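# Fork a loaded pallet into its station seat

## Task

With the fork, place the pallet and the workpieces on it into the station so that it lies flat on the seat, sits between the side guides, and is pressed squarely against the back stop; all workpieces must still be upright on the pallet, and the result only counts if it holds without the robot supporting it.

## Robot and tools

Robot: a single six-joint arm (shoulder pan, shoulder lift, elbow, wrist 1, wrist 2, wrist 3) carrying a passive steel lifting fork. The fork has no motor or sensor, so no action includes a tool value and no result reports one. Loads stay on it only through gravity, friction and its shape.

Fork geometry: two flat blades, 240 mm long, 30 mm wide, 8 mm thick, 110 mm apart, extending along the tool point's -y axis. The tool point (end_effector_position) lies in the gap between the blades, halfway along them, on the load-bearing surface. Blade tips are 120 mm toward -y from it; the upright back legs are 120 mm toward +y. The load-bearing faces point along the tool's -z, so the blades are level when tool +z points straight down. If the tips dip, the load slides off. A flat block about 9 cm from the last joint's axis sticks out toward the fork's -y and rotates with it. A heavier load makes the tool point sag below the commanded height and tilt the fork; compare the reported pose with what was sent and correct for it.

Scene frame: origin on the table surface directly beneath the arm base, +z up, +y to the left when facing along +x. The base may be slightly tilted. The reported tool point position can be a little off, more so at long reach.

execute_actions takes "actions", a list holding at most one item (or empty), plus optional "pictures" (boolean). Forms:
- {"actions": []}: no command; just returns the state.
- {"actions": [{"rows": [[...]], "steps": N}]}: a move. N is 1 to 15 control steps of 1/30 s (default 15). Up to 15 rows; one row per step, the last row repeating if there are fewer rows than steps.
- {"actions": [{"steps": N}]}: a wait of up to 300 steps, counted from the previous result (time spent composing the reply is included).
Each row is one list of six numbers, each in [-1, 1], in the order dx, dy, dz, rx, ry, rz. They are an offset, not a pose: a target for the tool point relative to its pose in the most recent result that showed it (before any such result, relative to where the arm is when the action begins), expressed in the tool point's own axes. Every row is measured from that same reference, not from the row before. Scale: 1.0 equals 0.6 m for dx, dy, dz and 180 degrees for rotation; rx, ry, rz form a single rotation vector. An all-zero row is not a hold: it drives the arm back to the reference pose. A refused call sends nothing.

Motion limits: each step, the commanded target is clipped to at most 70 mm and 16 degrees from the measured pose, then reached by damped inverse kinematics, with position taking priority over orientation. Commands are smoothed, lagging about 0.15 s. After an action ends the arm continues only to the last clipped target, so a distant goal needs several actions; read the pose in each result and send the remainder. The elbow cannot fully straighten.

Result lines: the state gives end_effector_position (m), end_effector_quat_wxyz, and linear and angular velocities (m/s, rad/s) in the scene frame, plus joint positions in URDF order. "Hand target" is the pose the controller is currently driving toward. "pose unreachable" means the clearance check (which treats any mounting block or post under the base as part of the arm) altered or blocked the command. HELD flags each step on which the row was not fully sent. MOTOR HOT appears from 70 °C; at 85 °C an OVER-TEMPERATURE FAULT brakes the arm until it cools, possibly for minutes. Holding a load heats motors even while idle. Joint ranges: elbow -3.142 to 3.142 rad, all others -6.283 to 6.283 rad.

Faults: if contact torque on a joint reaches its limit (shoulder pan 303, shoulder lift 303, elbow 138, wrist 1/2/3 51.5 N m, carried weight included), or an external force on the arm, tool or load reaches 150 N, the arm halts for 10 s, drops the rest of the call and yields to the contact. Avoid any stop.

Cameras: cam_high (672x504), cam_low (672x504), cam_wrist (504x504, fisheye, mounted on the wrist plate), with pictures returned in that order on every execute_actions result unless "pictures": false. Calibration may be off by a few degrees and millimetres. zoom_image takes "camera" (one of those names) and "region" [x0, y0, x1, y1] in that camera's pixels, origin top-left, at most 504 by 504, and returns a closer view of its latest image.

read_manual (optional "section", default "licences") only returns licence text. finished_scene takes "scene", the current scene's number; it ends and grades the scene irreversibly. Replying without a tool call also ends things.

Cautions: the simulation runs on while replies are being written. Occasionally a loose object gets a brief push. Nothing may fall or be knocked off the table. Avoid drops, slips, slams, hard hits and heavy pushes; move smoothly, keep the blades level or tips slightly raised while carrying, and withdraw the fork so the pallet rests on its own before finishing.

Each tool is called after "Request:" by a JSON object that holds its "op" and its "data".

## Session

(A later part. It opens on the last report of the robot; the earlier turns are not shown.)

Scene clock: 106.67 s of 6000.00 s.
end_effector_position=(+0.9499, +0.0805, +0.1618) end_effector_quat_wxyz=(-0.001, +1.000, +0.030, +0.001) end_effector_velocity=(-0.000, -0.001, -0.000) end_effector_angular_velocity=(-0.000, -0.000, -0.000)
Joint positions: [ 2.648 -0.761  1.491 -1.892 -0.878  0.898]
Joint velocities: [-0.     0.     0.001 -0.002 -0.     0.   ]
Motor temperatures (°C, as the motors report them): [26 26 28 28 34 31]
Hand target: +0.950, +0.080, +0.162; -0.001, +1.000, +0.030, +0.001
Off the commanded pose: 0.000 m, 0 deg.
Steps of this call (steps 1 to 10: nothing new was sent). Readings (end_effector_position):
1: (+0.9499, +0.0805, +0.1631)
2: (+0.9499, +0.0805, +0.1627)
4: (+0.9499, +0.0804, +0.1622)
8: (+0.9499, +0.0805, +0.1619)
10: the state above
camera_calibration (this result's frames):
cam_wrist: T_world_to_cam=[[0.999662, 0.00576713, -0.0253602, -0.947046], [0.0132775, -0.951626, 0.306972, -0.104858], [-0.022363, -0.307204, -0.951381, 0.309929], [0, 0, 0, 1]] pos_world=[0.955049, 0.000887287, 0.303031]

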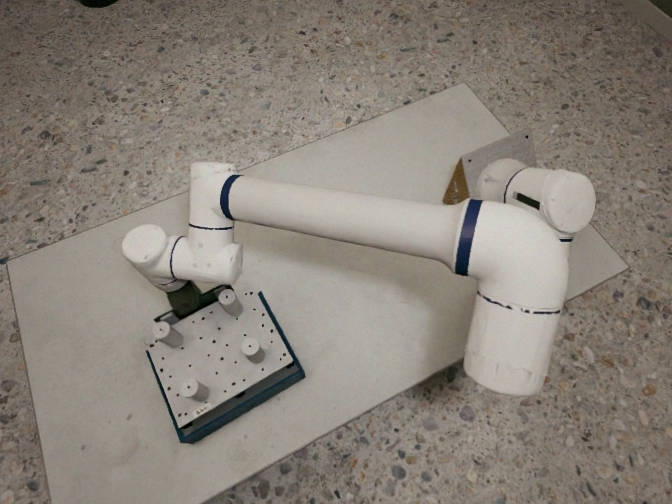

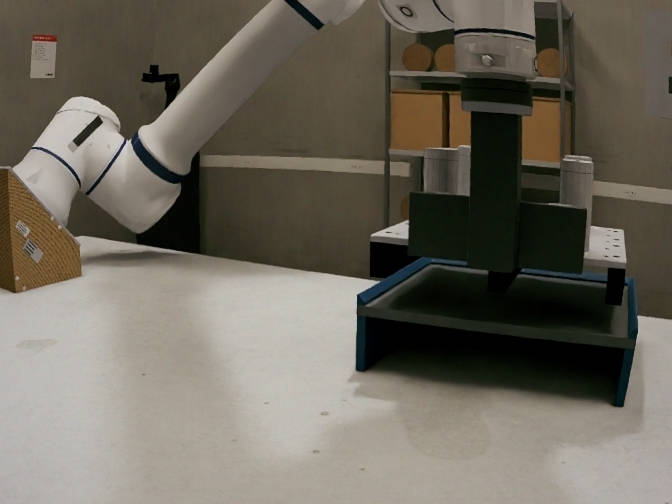

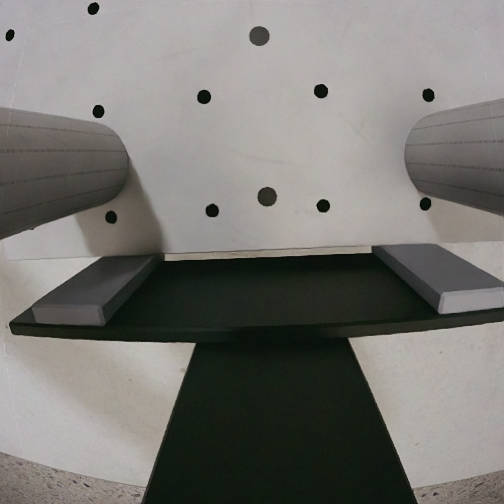

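Request:
{"op": "execute_actions", "data": {"actions": [{"rows":[[0,0,0.003,0,0,0],[0,0,0.007,0,0,0],[0,0,0.011,0,0,0],[0,0,0.015,0,0,0],[0,0,0.019,0,0,0],[0,0,0.023,0,0,0],[0,0,0.027,0,0,0],[0,0,0.03,0,0,0],[0,0,0.033,0,0,0],[0,0,0.036,0,0,0],[0,0,0.039,0,0,0],[0,0,0.042,0,0,0],[0,0,0.044,0,0,0],[0,0,0.046,0,0,0],[0,0,0.048,0,0,0]]}], "pictures": false}}

Request:
{"op": "execute_actions", "data": {"actions": [{"rows":[[0,0,0.009,0,0,0],[0,0,0.011,0,0,0],[0,0,0.013,0,0,0],[0,0,0.015,0,0,0],[0,0,0.017,0,0,0],[0,0,0.019,0,0,0],[0,0,0.021,0,0,0],[0,0,0.023,0,0,0],[0,0,0.025,0,0,0]]}]}}

Request:
{"op": "zoom_image", "data": {"camera": "cam_low", "region": [340, 190, 672, 380]}}

Request:
{"op": "zoom_image", "data": {"camera": "cam_high", "region": [130, 280, 330, 460]}}

Scene clock: 117.00 s of 6000.00 s.
end_effector_position=(+0.9499, +0.0805, +0.1375) end_effector_quat_wxyz=(-0.001, +1.000, +0.030, +0.000) end_effector_velocity=(+0.001, -0.000, -0.042) end_effector_angular_velocity=(-0.001, -0.002, +0.001)
Joint positions: [ 2.664 -0.746  1.505 -1.933 -0.872  0.917]
Joint velocities: [ 0.028  0.027  0.022 -0.073  0.011  0.035]
Motor temperatures (°C, as the motors report them): [26 26 28 28 34 31]
Hand target: +0.950, +0.080, +0.133; -0.001, +1.000, +0.030, +0.000
Off the commanded pose: 0.005 m, 0 deg.
Steps of this call (steps 1 to 90: nothing new was sent; then 6.83 s passed at rest; steps 91 to 105: all 15 steps of this action). Readings (end_effector_position):
91: (+0.9499, +0.0805, +0.1617)
92: (+0.9500, +0.0805, +0.1613)
94: (+0.9500, +0.0805, +0.1587)
98: (+0.9499, +0.0805, +0.1505)
105: the state above

Scene clock: 117.50 s of 6000.00 s.
end_effector_position=(+0.9500, +0.0805, +0.1231) end_effector_quat_wxyz=(-0.001, +1.000, +0.030, +0.001) end_effector_velocity=(-0.001, -0.001, -0.005) end_effector_angular_velocity=(+0.000, +0.001, -0.002)
Joint positions: [ 2.674 -0.737  1.512 -1.957 -0.869  0.928]
Joint velocities: [ 0.003  0.003  0.004 -0.007  0.001  0.004]
Motor temperatures (°C, as the motors report them): [26 26 28 28 34 31]
Hand target: +0.950, +0.080, +0.123; -0.001, +1.000, +0.030, +0.000
Off the commanded pose: 0.001 m, 0 deg.
Steps of this call (steps 1 to 15: all 15 steps of this action). Readings (end_effector_position):
1: (+0.9499, +0.0805, +0.1362)
2: (+0.9499, +0.0805, +0.1349)
4: (+0.9499, +0.0805, +0.1325)
8: (+0.9499, +0.0805, +0.1276)
15: the state above
camera_calibration (this result's frames):
cam_wrist: T_world_to_cam=[[0.999661, 0.00579839, -0.0253758, -0.948079], [0.0133131, -0.951611, 0.307016, -0.0930023], [-0.0223677, -0.307249, -0.951366, 0.273144], [0, 0, 0, 1]] pos_world=[0.955106, 0.000918632, 0.264355]

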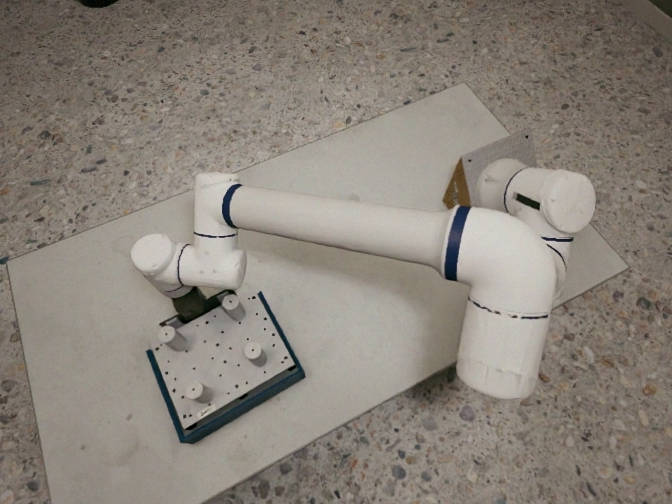

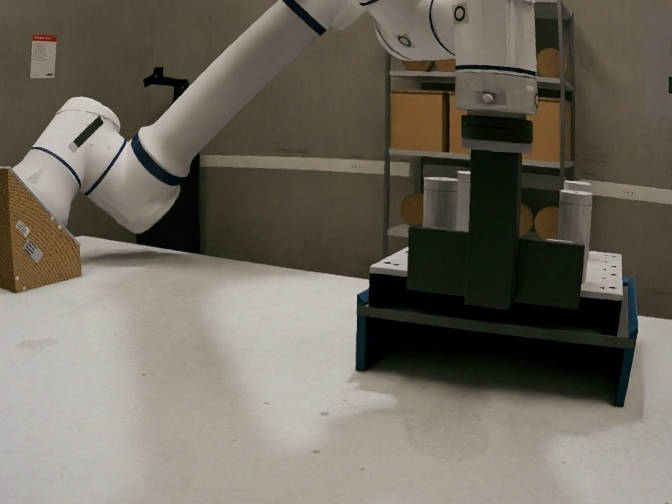

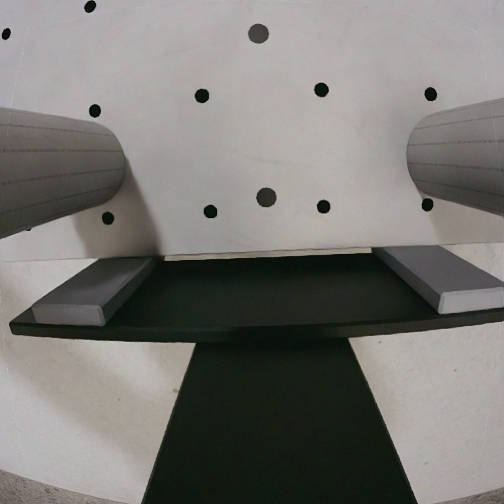

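Region (340, 190, 672, 380) of cam_low's 672x504 image, scaled by 1.518, with more detail than that image has; it fills the top 288 rows of this view, and the rest is white.

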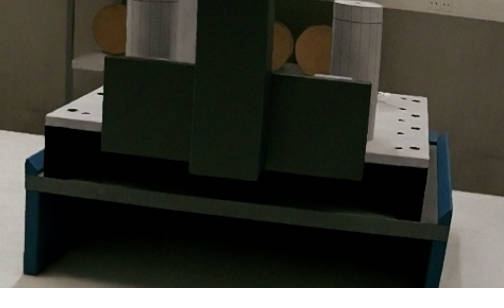

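Region (130, 280, 330, 460) of cam_high's 672x504 image, scaled by 2.520, with more detail than that image has; it fills the top 454 rows of this view, and the rest is white.

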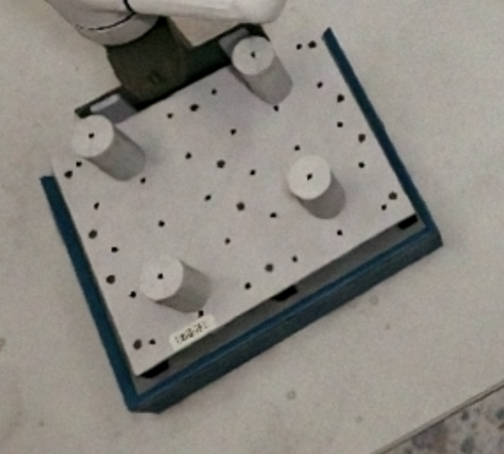

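Request:
{"op": "execute_actions", "data": {"actions": [{"rows":[[0,0,0.003,0,0,0],[0,-0.001,0.005,0,0,0],[0,-0.002,0.005,0,0,0],[0,-0.0035,0.005,0,0,0],[0,-0.005,0.005,0,0,0],[0,-0.0065,0.005,0,0,0],[0,-0.008,0.005,0,0,0],[0,-0.0095,0.005,0,0,0],[0,-0.011,0.005,0,0,0],[0,-0.0125,0.005,0,0,0],[0,-0.014,0.005,0,0,0]]}], "pictures": false}}

Request:
{"op": "execute_actions", "data": {"actions": [{"steps":10}]}}

Request:
{"op": "zoom_image", "data": {"camera": "cam_high", "region": [175, 350, 315, 450]}}

Scene clock: 128.47 s of 6000.00 s.
end_effector_position=(+0.9495, +0.0882, +0.1201) end_effector_quat_wxyz=(-0.001, +1.000, +0.030, +0.001) end_effector_velocity=(-0.000, +0.007, +0.000) end_effector_angular_velocity=(-0.000, +0.000, -0.000)
Joint positions: [ 2.681 -0.744  1.519 -1.963 -0.866  0.937]
Joint velocities: [ 0.004 -0.007  0.004  0.     0.001  0.005]
Motor temperatures (°C, as the motors report them): [26 26 28 28 34 31]
Hand target: +0.949, +0.089, +0.120; -0.001, +1.000, +0.030, +0.001
Off the commanded pose: 0.001 m, 0 deg.
Steps of this call (steps 1 to 90: nothing new was sent; then 7.47 s passed at rest; steps 91 to 105: all 15 steps of this action). Readings (end_effector_position):
91: (+0.9499, +0.0805, +0.1225)
92: (+0.9500, +0.0805, +0.1222)
94: (+0.9499, +0.0808, +0.1211)
98: (+0.9498, +0.0833, +0.1202)
105: the state above

Scene clock: 128.80 s of 6000.00 s.
end_effector_position=(+0.9495, +0.0888, +0.1201) end_effector_quat_wxyz=(-0.001, +1.000, +0.030, +0.001) end_effector_velocity=(+0.001, +0.000, +0.001) end_effector_angular_velocity=(-0.001, -0.002, +0.001)
Joint positions: [ 2.681 -0.744  1.519 -1.963 -0.866  0.937]
Joint velocities: [ 0.    -0.    -0.001 -0.001 -0.     0.001]
Motor temperatures (°C, as the motors report them): [26 26 28 28 34 31]
Hand target: +0.949, +0.089, +0.120; -0.001, +1.000, +0.030, +0.001
Off the commanded pose: 0.000 m, 0 deg.
Steps of this call (steps 1 to 10: nothing new was sent). Readings (end_effector_position):
1: (+0.9495, +0.0884, +0.1201)
2: (+0.9495, +0.0886, +0.1201)
4: (+0.9495, +0.0887, +0.1201)
8: (+0.9495, +0.0888, +0.1201)
10: the state above
camera_calibration (this result's frames):
cam_wrist: T_world_to_cam=[[0.999661, 0.00578425, -0.0253932, -0.9477], [0.0133054, -0.951605, 0.307035, -0.0841186], [-0.0223883, -0.307269, -0.951359, 0.272869], [0, 0, 0, 1]] pos_world=[0.954607, 0.00927817, 0.261359]

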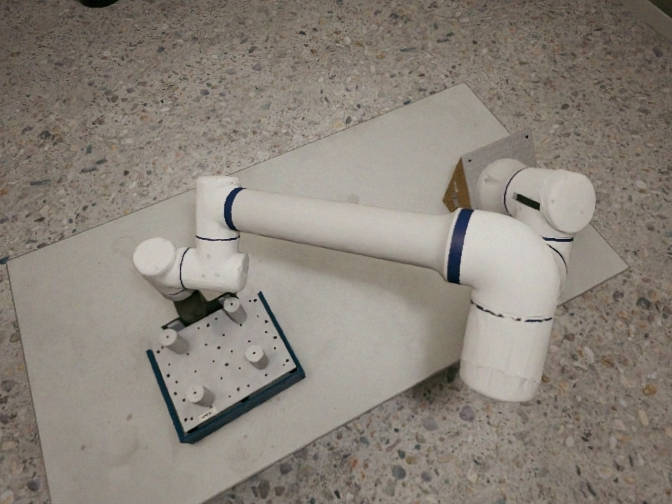

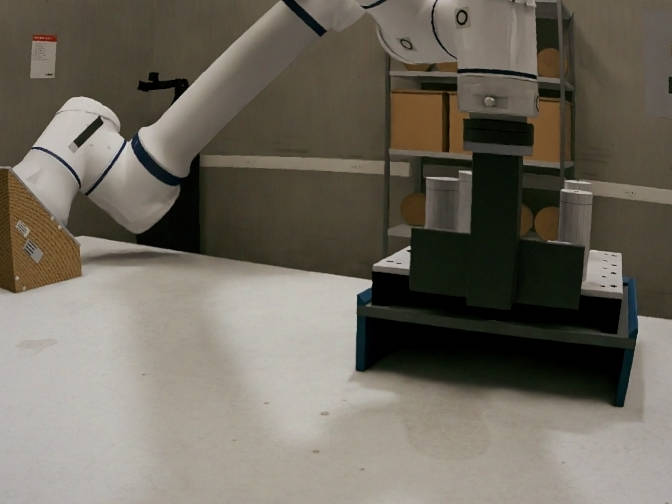

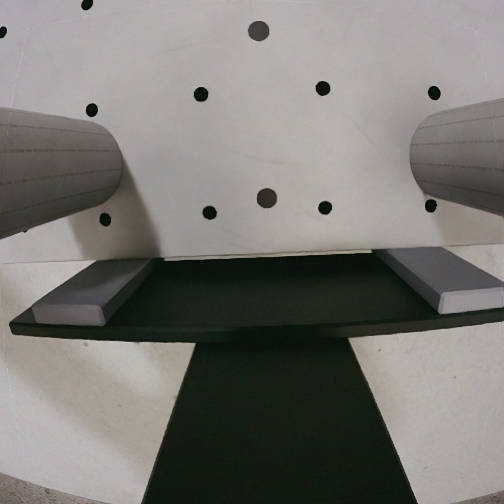

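Region (175, 350, 315, 450) of cam_high's 672x504 image, scaled by 3.600, with more detail than that image has; it fills the top 360 rows of this view, and the rest is white.

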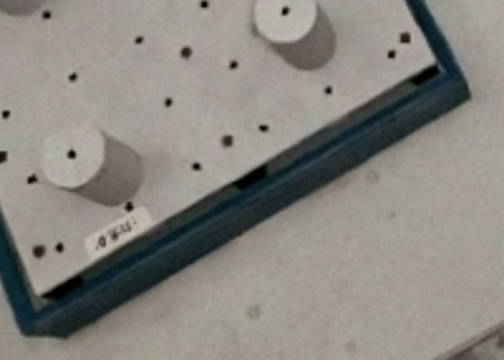

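Request:
{"op": "execute_actions", "data": {"actions": [{"rows":[[0,-0.001,0,0,0,0],[0,-0.002,0,0,0,0],[0,-0.0025,0,0,0,0]],"steps":15}]}}

Request:
{"op": "zoom_image", "data": {"camera": "cam_high", "region": [175, 350, 315, 450]}}

Scene clock: 137.33 s of 6000.00 s.
end_effector_position=(+0.9494, +0.0902, +0.1201) end_effector_quat_wxyz=(-0.001, +1.000, +0.030, +0.000) end_effector_velocity=(+0.000, +0.002, -0.001) end_effector_angular_velocity=(+0.000, +0.001, +0.002)
Joint positions: [ 2.682 -0.746  1.52  -1.963 -0.866  0.938]
Joint velocities: [ 0.002 -0.    -0.     0.001  0.001  0.   ]
Motor temperatures (°C, as the motors report them): [26 26 28 28 34 31]
Hand target: +0.949, +0.090, +0.120; -0.001, +1.000, +0.030, +0.001
Off the commanded pose: 0.000 m, 0 deg.
Steps of this call (steps 1 to 90: nothing new was sent; then 5.03 s passed at rest; steps 91 to 105: all 15 steps of this action). Readings (end_effector_position):
91: (+0.9495, +0.0889, +0.1201)
92: (+0.9495, +0.0890, +0.1201)
94: (+0.9494, +0.0895, +0.1201)
98: (+0.9493, +0.0899, +0.1201)
105: the state above
camera_calibration (this result's frames):
cam_wrist: T_world_to_cam=[[0.99966, 0.00554914, -0.025477, -0.947545], [0.0131089, -0.951587, 0.307101, -0.0826943], [-0.0225394, -0.307331, -0.951336, 0.273411], [0, 0, 0, 1]] pos_world=[0.95447, 0.0105949, 0.261361]

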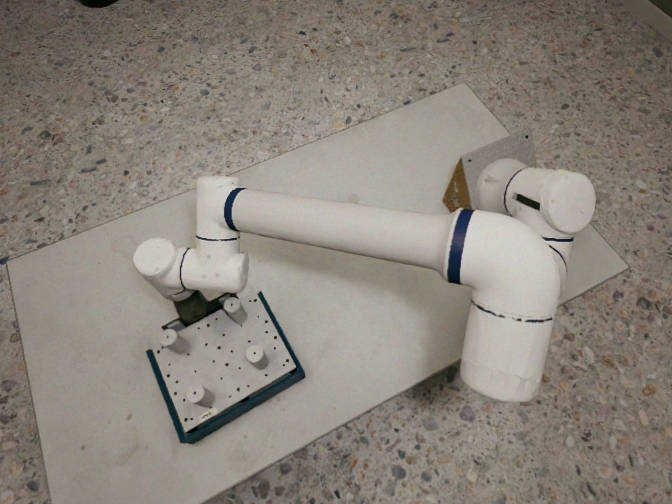

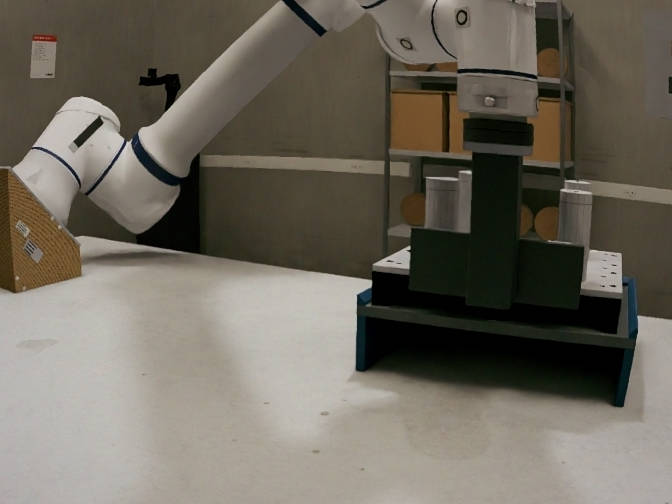

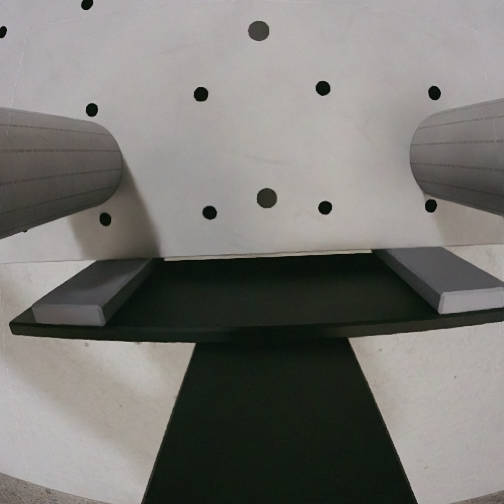

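Region (175, 350, 315, 450) of cam_high's 672x504 image, scaled by 3.600, with more detail than that image has; it fills the top 360 rows of this view, and the rest is white.

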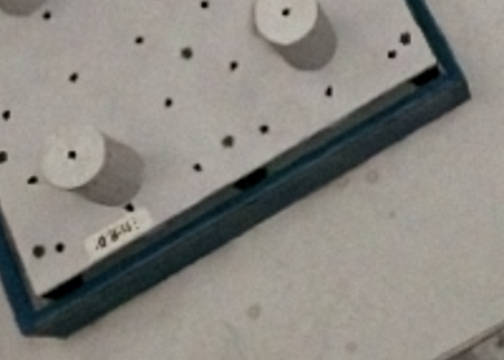

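Request:
{"op": "execute_actions", "data": {"actions": [{"rows":[[0,0.002,0,0,0,0],[0,0.002,0,0,0,0.001],[0,0.002,0,0,0,0.002],[0,0.002,0,0,0,0.002],[0,0.002,0,0,0,0.002],[0,0.0015,0,0,0,0.002],[0,0.001,0,0,0,0.002],[0,0.0005,0,0,0,0.002],[0,0,0,0,0,0.002],[0,-0.0004,0,0,0,0.002],[0,-0.0008,0,0,0,0.002]]}], "pictures": false}}

Request:
{"op": "execute_actions", "data": {"actions": [{"steps":8}], "pictures": false}}

Request:
{"op": "execute_actions", "data": {"actions": [{"rows":[[0,0.005,0,0,0,0],[0,0.015,0,0,0,0],[0,0.03,0,0,0,0],[0,0.05,0,0,0,0],[0,0.07,0,0,0,0],[0,0.09,0,0,0,0]]}]}}

Request:
{"op": "zoom_image", "data": {"camera": "cam_high", "region": [175, 350, 315, 450]}}

Scene clock: 146.07 s of 6000.00 s.
end_effector_position=(+0.9493, +0.0903, +0.1201) end_effector_quat_wxyz=(-0.001, +1.000, +0.027, +0.001) end_effector_velocity=(-0.001, +0.002, -0.001) end_effector_angular_velocity=(-0.002, +0.002, +0.000)
Joint positions: [ 2.681 -0.747  1.522 -1.964 -0.866  0.944]
Joint velocities: [ 0.002 -0.002  0.002 -0.001 -0.002  0.001]
Motor temperatures (°C, as the motors report them): [26 26 28 28 34 31]
Hand target: +0.949, +0.091, +0.120; -0.001, +1.000, +0.027, +0.000
Off the commanded pose: 0.000 m, 0 deg.
Steps of this call (steps 1 to 90: nothing new was sent; then 5.23 s passed at rest; steps 91 to 105: all 15 steps of this action). Readings (end_effector_position):
91: (+0.9494, +0.0903, +0.1201)
92: (+0.9494, +0.0903, +0.1201)
94: (+0.9495, +0.0900, +0.1202)
98: (+0.9496, +0.0898, +0.1200)
105: the state above

Scene clock: 146.33 s of 6000.00 s.
end_effector_position=(+0.9493, +0.0905, +0.1201) end_effector_quat_wxyz=(-0.001, +1.000, +0.027, +0.000) end_effector_velocity=(-0.000, +0.000, -0.000) end_effector_angular_velocity=(-0.000, +0.000, +0.001)
Joint positions: [ 2.682 -0.747  1.523 -1.964 -0.866  0.945]
Joint velocities: [ 0.    -0.     0.001 -0.    -0.    -0.   ]
Motor temperatures (°C, as the motors report them): [26 26 28 28 34 31]
Hand target: +0.949, +0.091, +0.120; -0.001, +1.000, +0.027, +0.000
Off the commanded pose: 0.000 m, 0 deg.
Steps of this call (steps 1 to 8: nothing new was sent). Readings (end_effector_position):
1: (+0.9493, +0.0903, +0.1201)
2: (+0.9493, +0.0904, +0.1201)
4: (+0.9493, +0.0904, +0.1201)
8: the state above

Scene clock: 146.83 s of 6000.00 s.
end_effector_position=(+0.9521, +0.0378, +0.1201) end_effector_quat_wxyz=(-0.001, +1.000, +0.027, +0.001) end_effector_velocity=(+0.001, -0.012, -0.000) end_effector_angular_velocity=(+0.000, +0.001, +0.000)
Joint positions: [ 2.648 -0.691  1.488 -1.959 -0.878  0.905]
Joint velocities: [-0.007  0.015 -0.012  0.004 -0.003 -0.01 ]
Motor temperatures (°C, as the motors report them): [26 26 28 28 34 31]
Hand target: +0.952, +0.037, +0.120; -0.001, +1.000, +0.027, +0.001
Off the commanded pose: 0.001 m, 0 deg.
Steps of this call (steps 1 to 15: all 15 steps of this action). Readings (end_effector_position):
1: (+0.9493, +0.0905, +0.1201)
2: (+0.9493, +0.0900, +0.1201)
4: (+0.9499, +0.0839, +0.1203)
8: (+0.9505, +0.0515, +0.1201)
15: the state above
camera_calibration (this result's frames):
cam_wrist: T_world_to_cam=[[0.999679, -0.000746311, -0.0253436, -0.949774], [0.00707508, -0.951651, 0.307101, -0.126785], [-0.0243474, -0.307181, -0.951339, 0.259098], [0, 0, 0, 1]] pos_world=[0.956674, -0.0417738, 0.261355]

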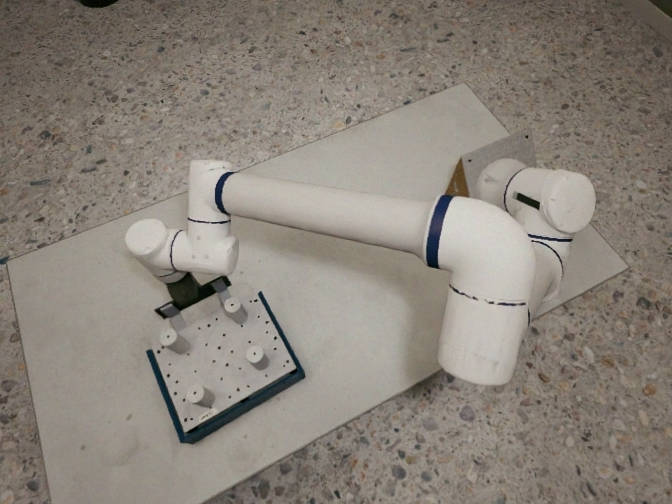

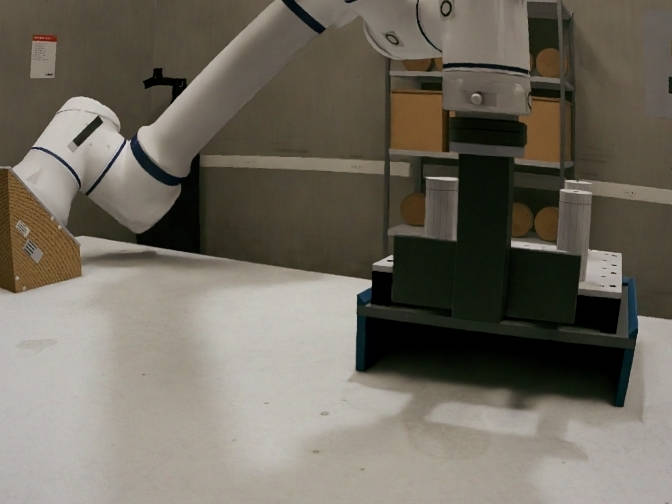

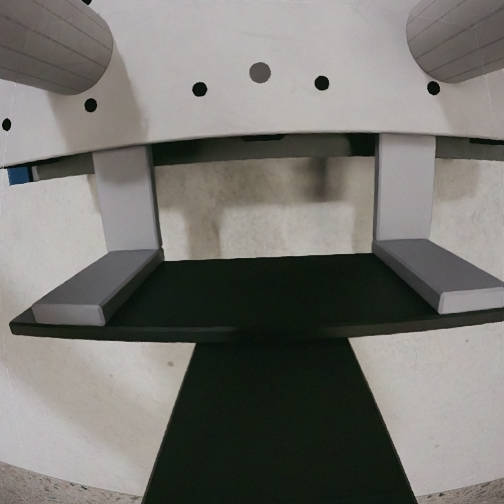

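Region (175, 350, 315, 450) of cam_high's 672x504 image, scaled by 3.600, with more detail than that image has; it fills the top 360 rows of this view, and the rest is white.

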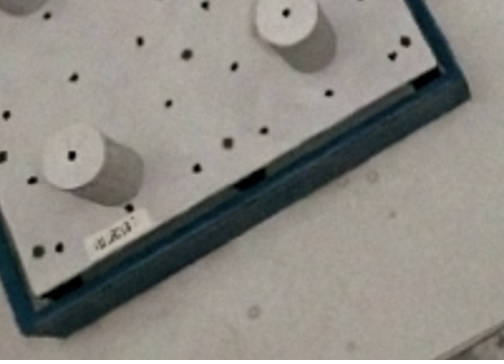

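Request:
{"op": "execute_actions", "data": {"actions": [{"rows":[[0,0.02,0,0,0,0],[0,0.045,0,0,0,0],[0,0.07,0,0,0,0],[0,0.095,0,0,0,0],[0,0.12,0,0,0,0],[0,0.145,0,0,0,0],[0,0.17,0,0,0,0],[0,0.195,0,0,0,0],[0,0.22,0,0,0,0],[0,0.245,0,0,0,0],[0,0.27,0,0,0,0],[0,0.295,0,0,0,0],[0,0.32,0,0,0,0],[0,0.34,0,0,0,0],[0,0.36,0,0,0,0]]}], "pictures": false}}

Request:
{"op": "execute_actions", "data": {"actions": [{"steps":20}]}}

Scene clock: 154.77 s of 6000.00 s.
end_effector_position=(+0.9575, -0.1323, +0.1205) end_effector_quat_wxyz=(-0.000, +1.000, +0.026, +0.002) end_effector_velocity=(+0.018, -0.406, -0.000) end_effector_angular_velocity=(+0.000, -0.002, -0.005)
Joint positions: [ 2.546 -0.501  1.336 -1.928 -0.921  0.79 ]
Joint velocities: [-0.226  0.491 -0.475  0.135 -0.102 -0.246]
Motor temperatures (°C, as the motors report them): [26 26 28 28 34 31]
Hand target: +0.959, -0.175, +0.120; -0.000, +1.000, +0.026, +0.002
Off the commanded pose: 0.046 m, 0 deg.
Steps of this call (steps 1 to 90: nothing new was sent; then 4.43 s passed at rest; steps 91 to 105: all 15 steps of this action). Readings (end_effector_position):
91: (+0.9522, +0.0364, +0.1201)
92: (+0.9525, +0.0338, +0.1202)
94: (+0.9528, +0.0177, +0.1202)
98: (+0.9539, -0.0320, +0.1203)
105: the state above

Scene clock: 155.43 s of 6000.00 s.
end_effector_position=(+0.9591, -0.1750, +0.1202) end_effector_quat_wxyz=(-0.000, +1.000, +0.026, +0.002) end_effector_velocity=(+0.001, -0.000, +0.000) end_effector_angular_velocity=(-0.001, -0.001, +0.002)
Joint positions: [ 2.523 -0.448  1.284 -1.913 -0.932  0.764]
Joint velocities: [-0.     0.    -0.001 -0.001 -0.    -0.   ]
Motor temperatures (°C, as the motors report them): [26 26 28 28 34 31]
Hand target: +0.959, -0.175, +0.120; -0.000, +1.000, +0.026, +0.002
Off the commanded pose: 0.005 m, 0 deg.
Steps of this call (steps 1 to 20: nothing new was sent). Readings (end_effector_position):
1: (+0.9581, -0.1454, +0.1205)
2: (+0.9584, -0.1553, +0.1204)
4: (+0.9589, -0.1657, +0.1202)
8: (+0.9591, -0.1728, +0.1202)
20: the state above
camera_calibration (this result's frames):
cam_wrist: T_world_to_cam=[[0.999743, -0.00195352, -0.0225691, -0.957533], [0.00509219, -0.951399, 0.30792, -0.327514], [-0.0220737, -0.307956, -0.951145, 0.19165], [0, 0, 0, 1]] pos_world=[0.963186, -0.254447, 0.261524]

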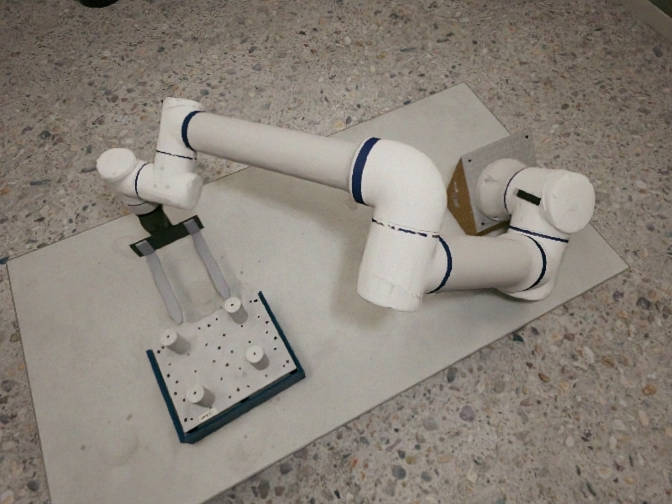

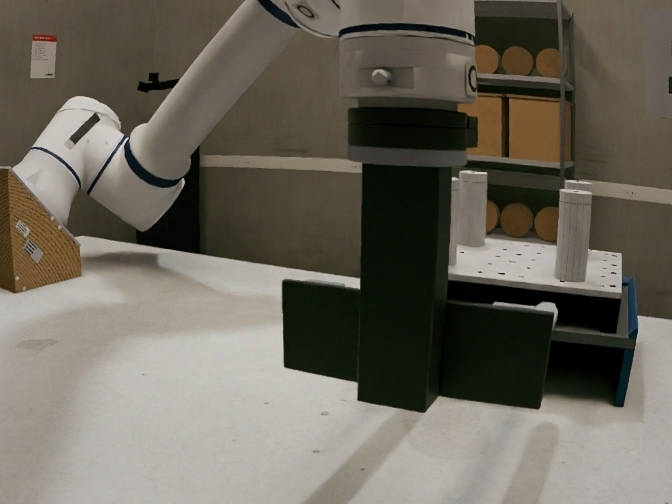

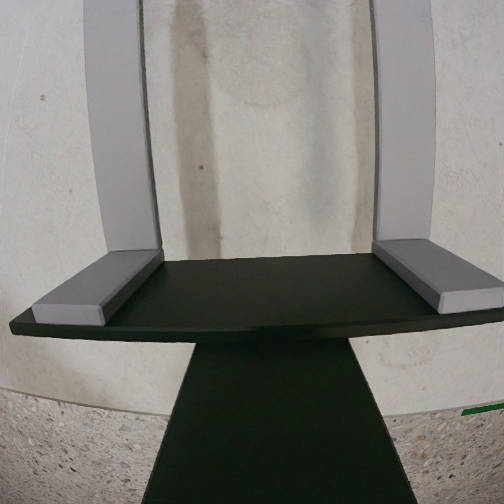

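Request:
{"op": "finished_scene", "data": {"scene": 2}}

The scene is finished: the task was done.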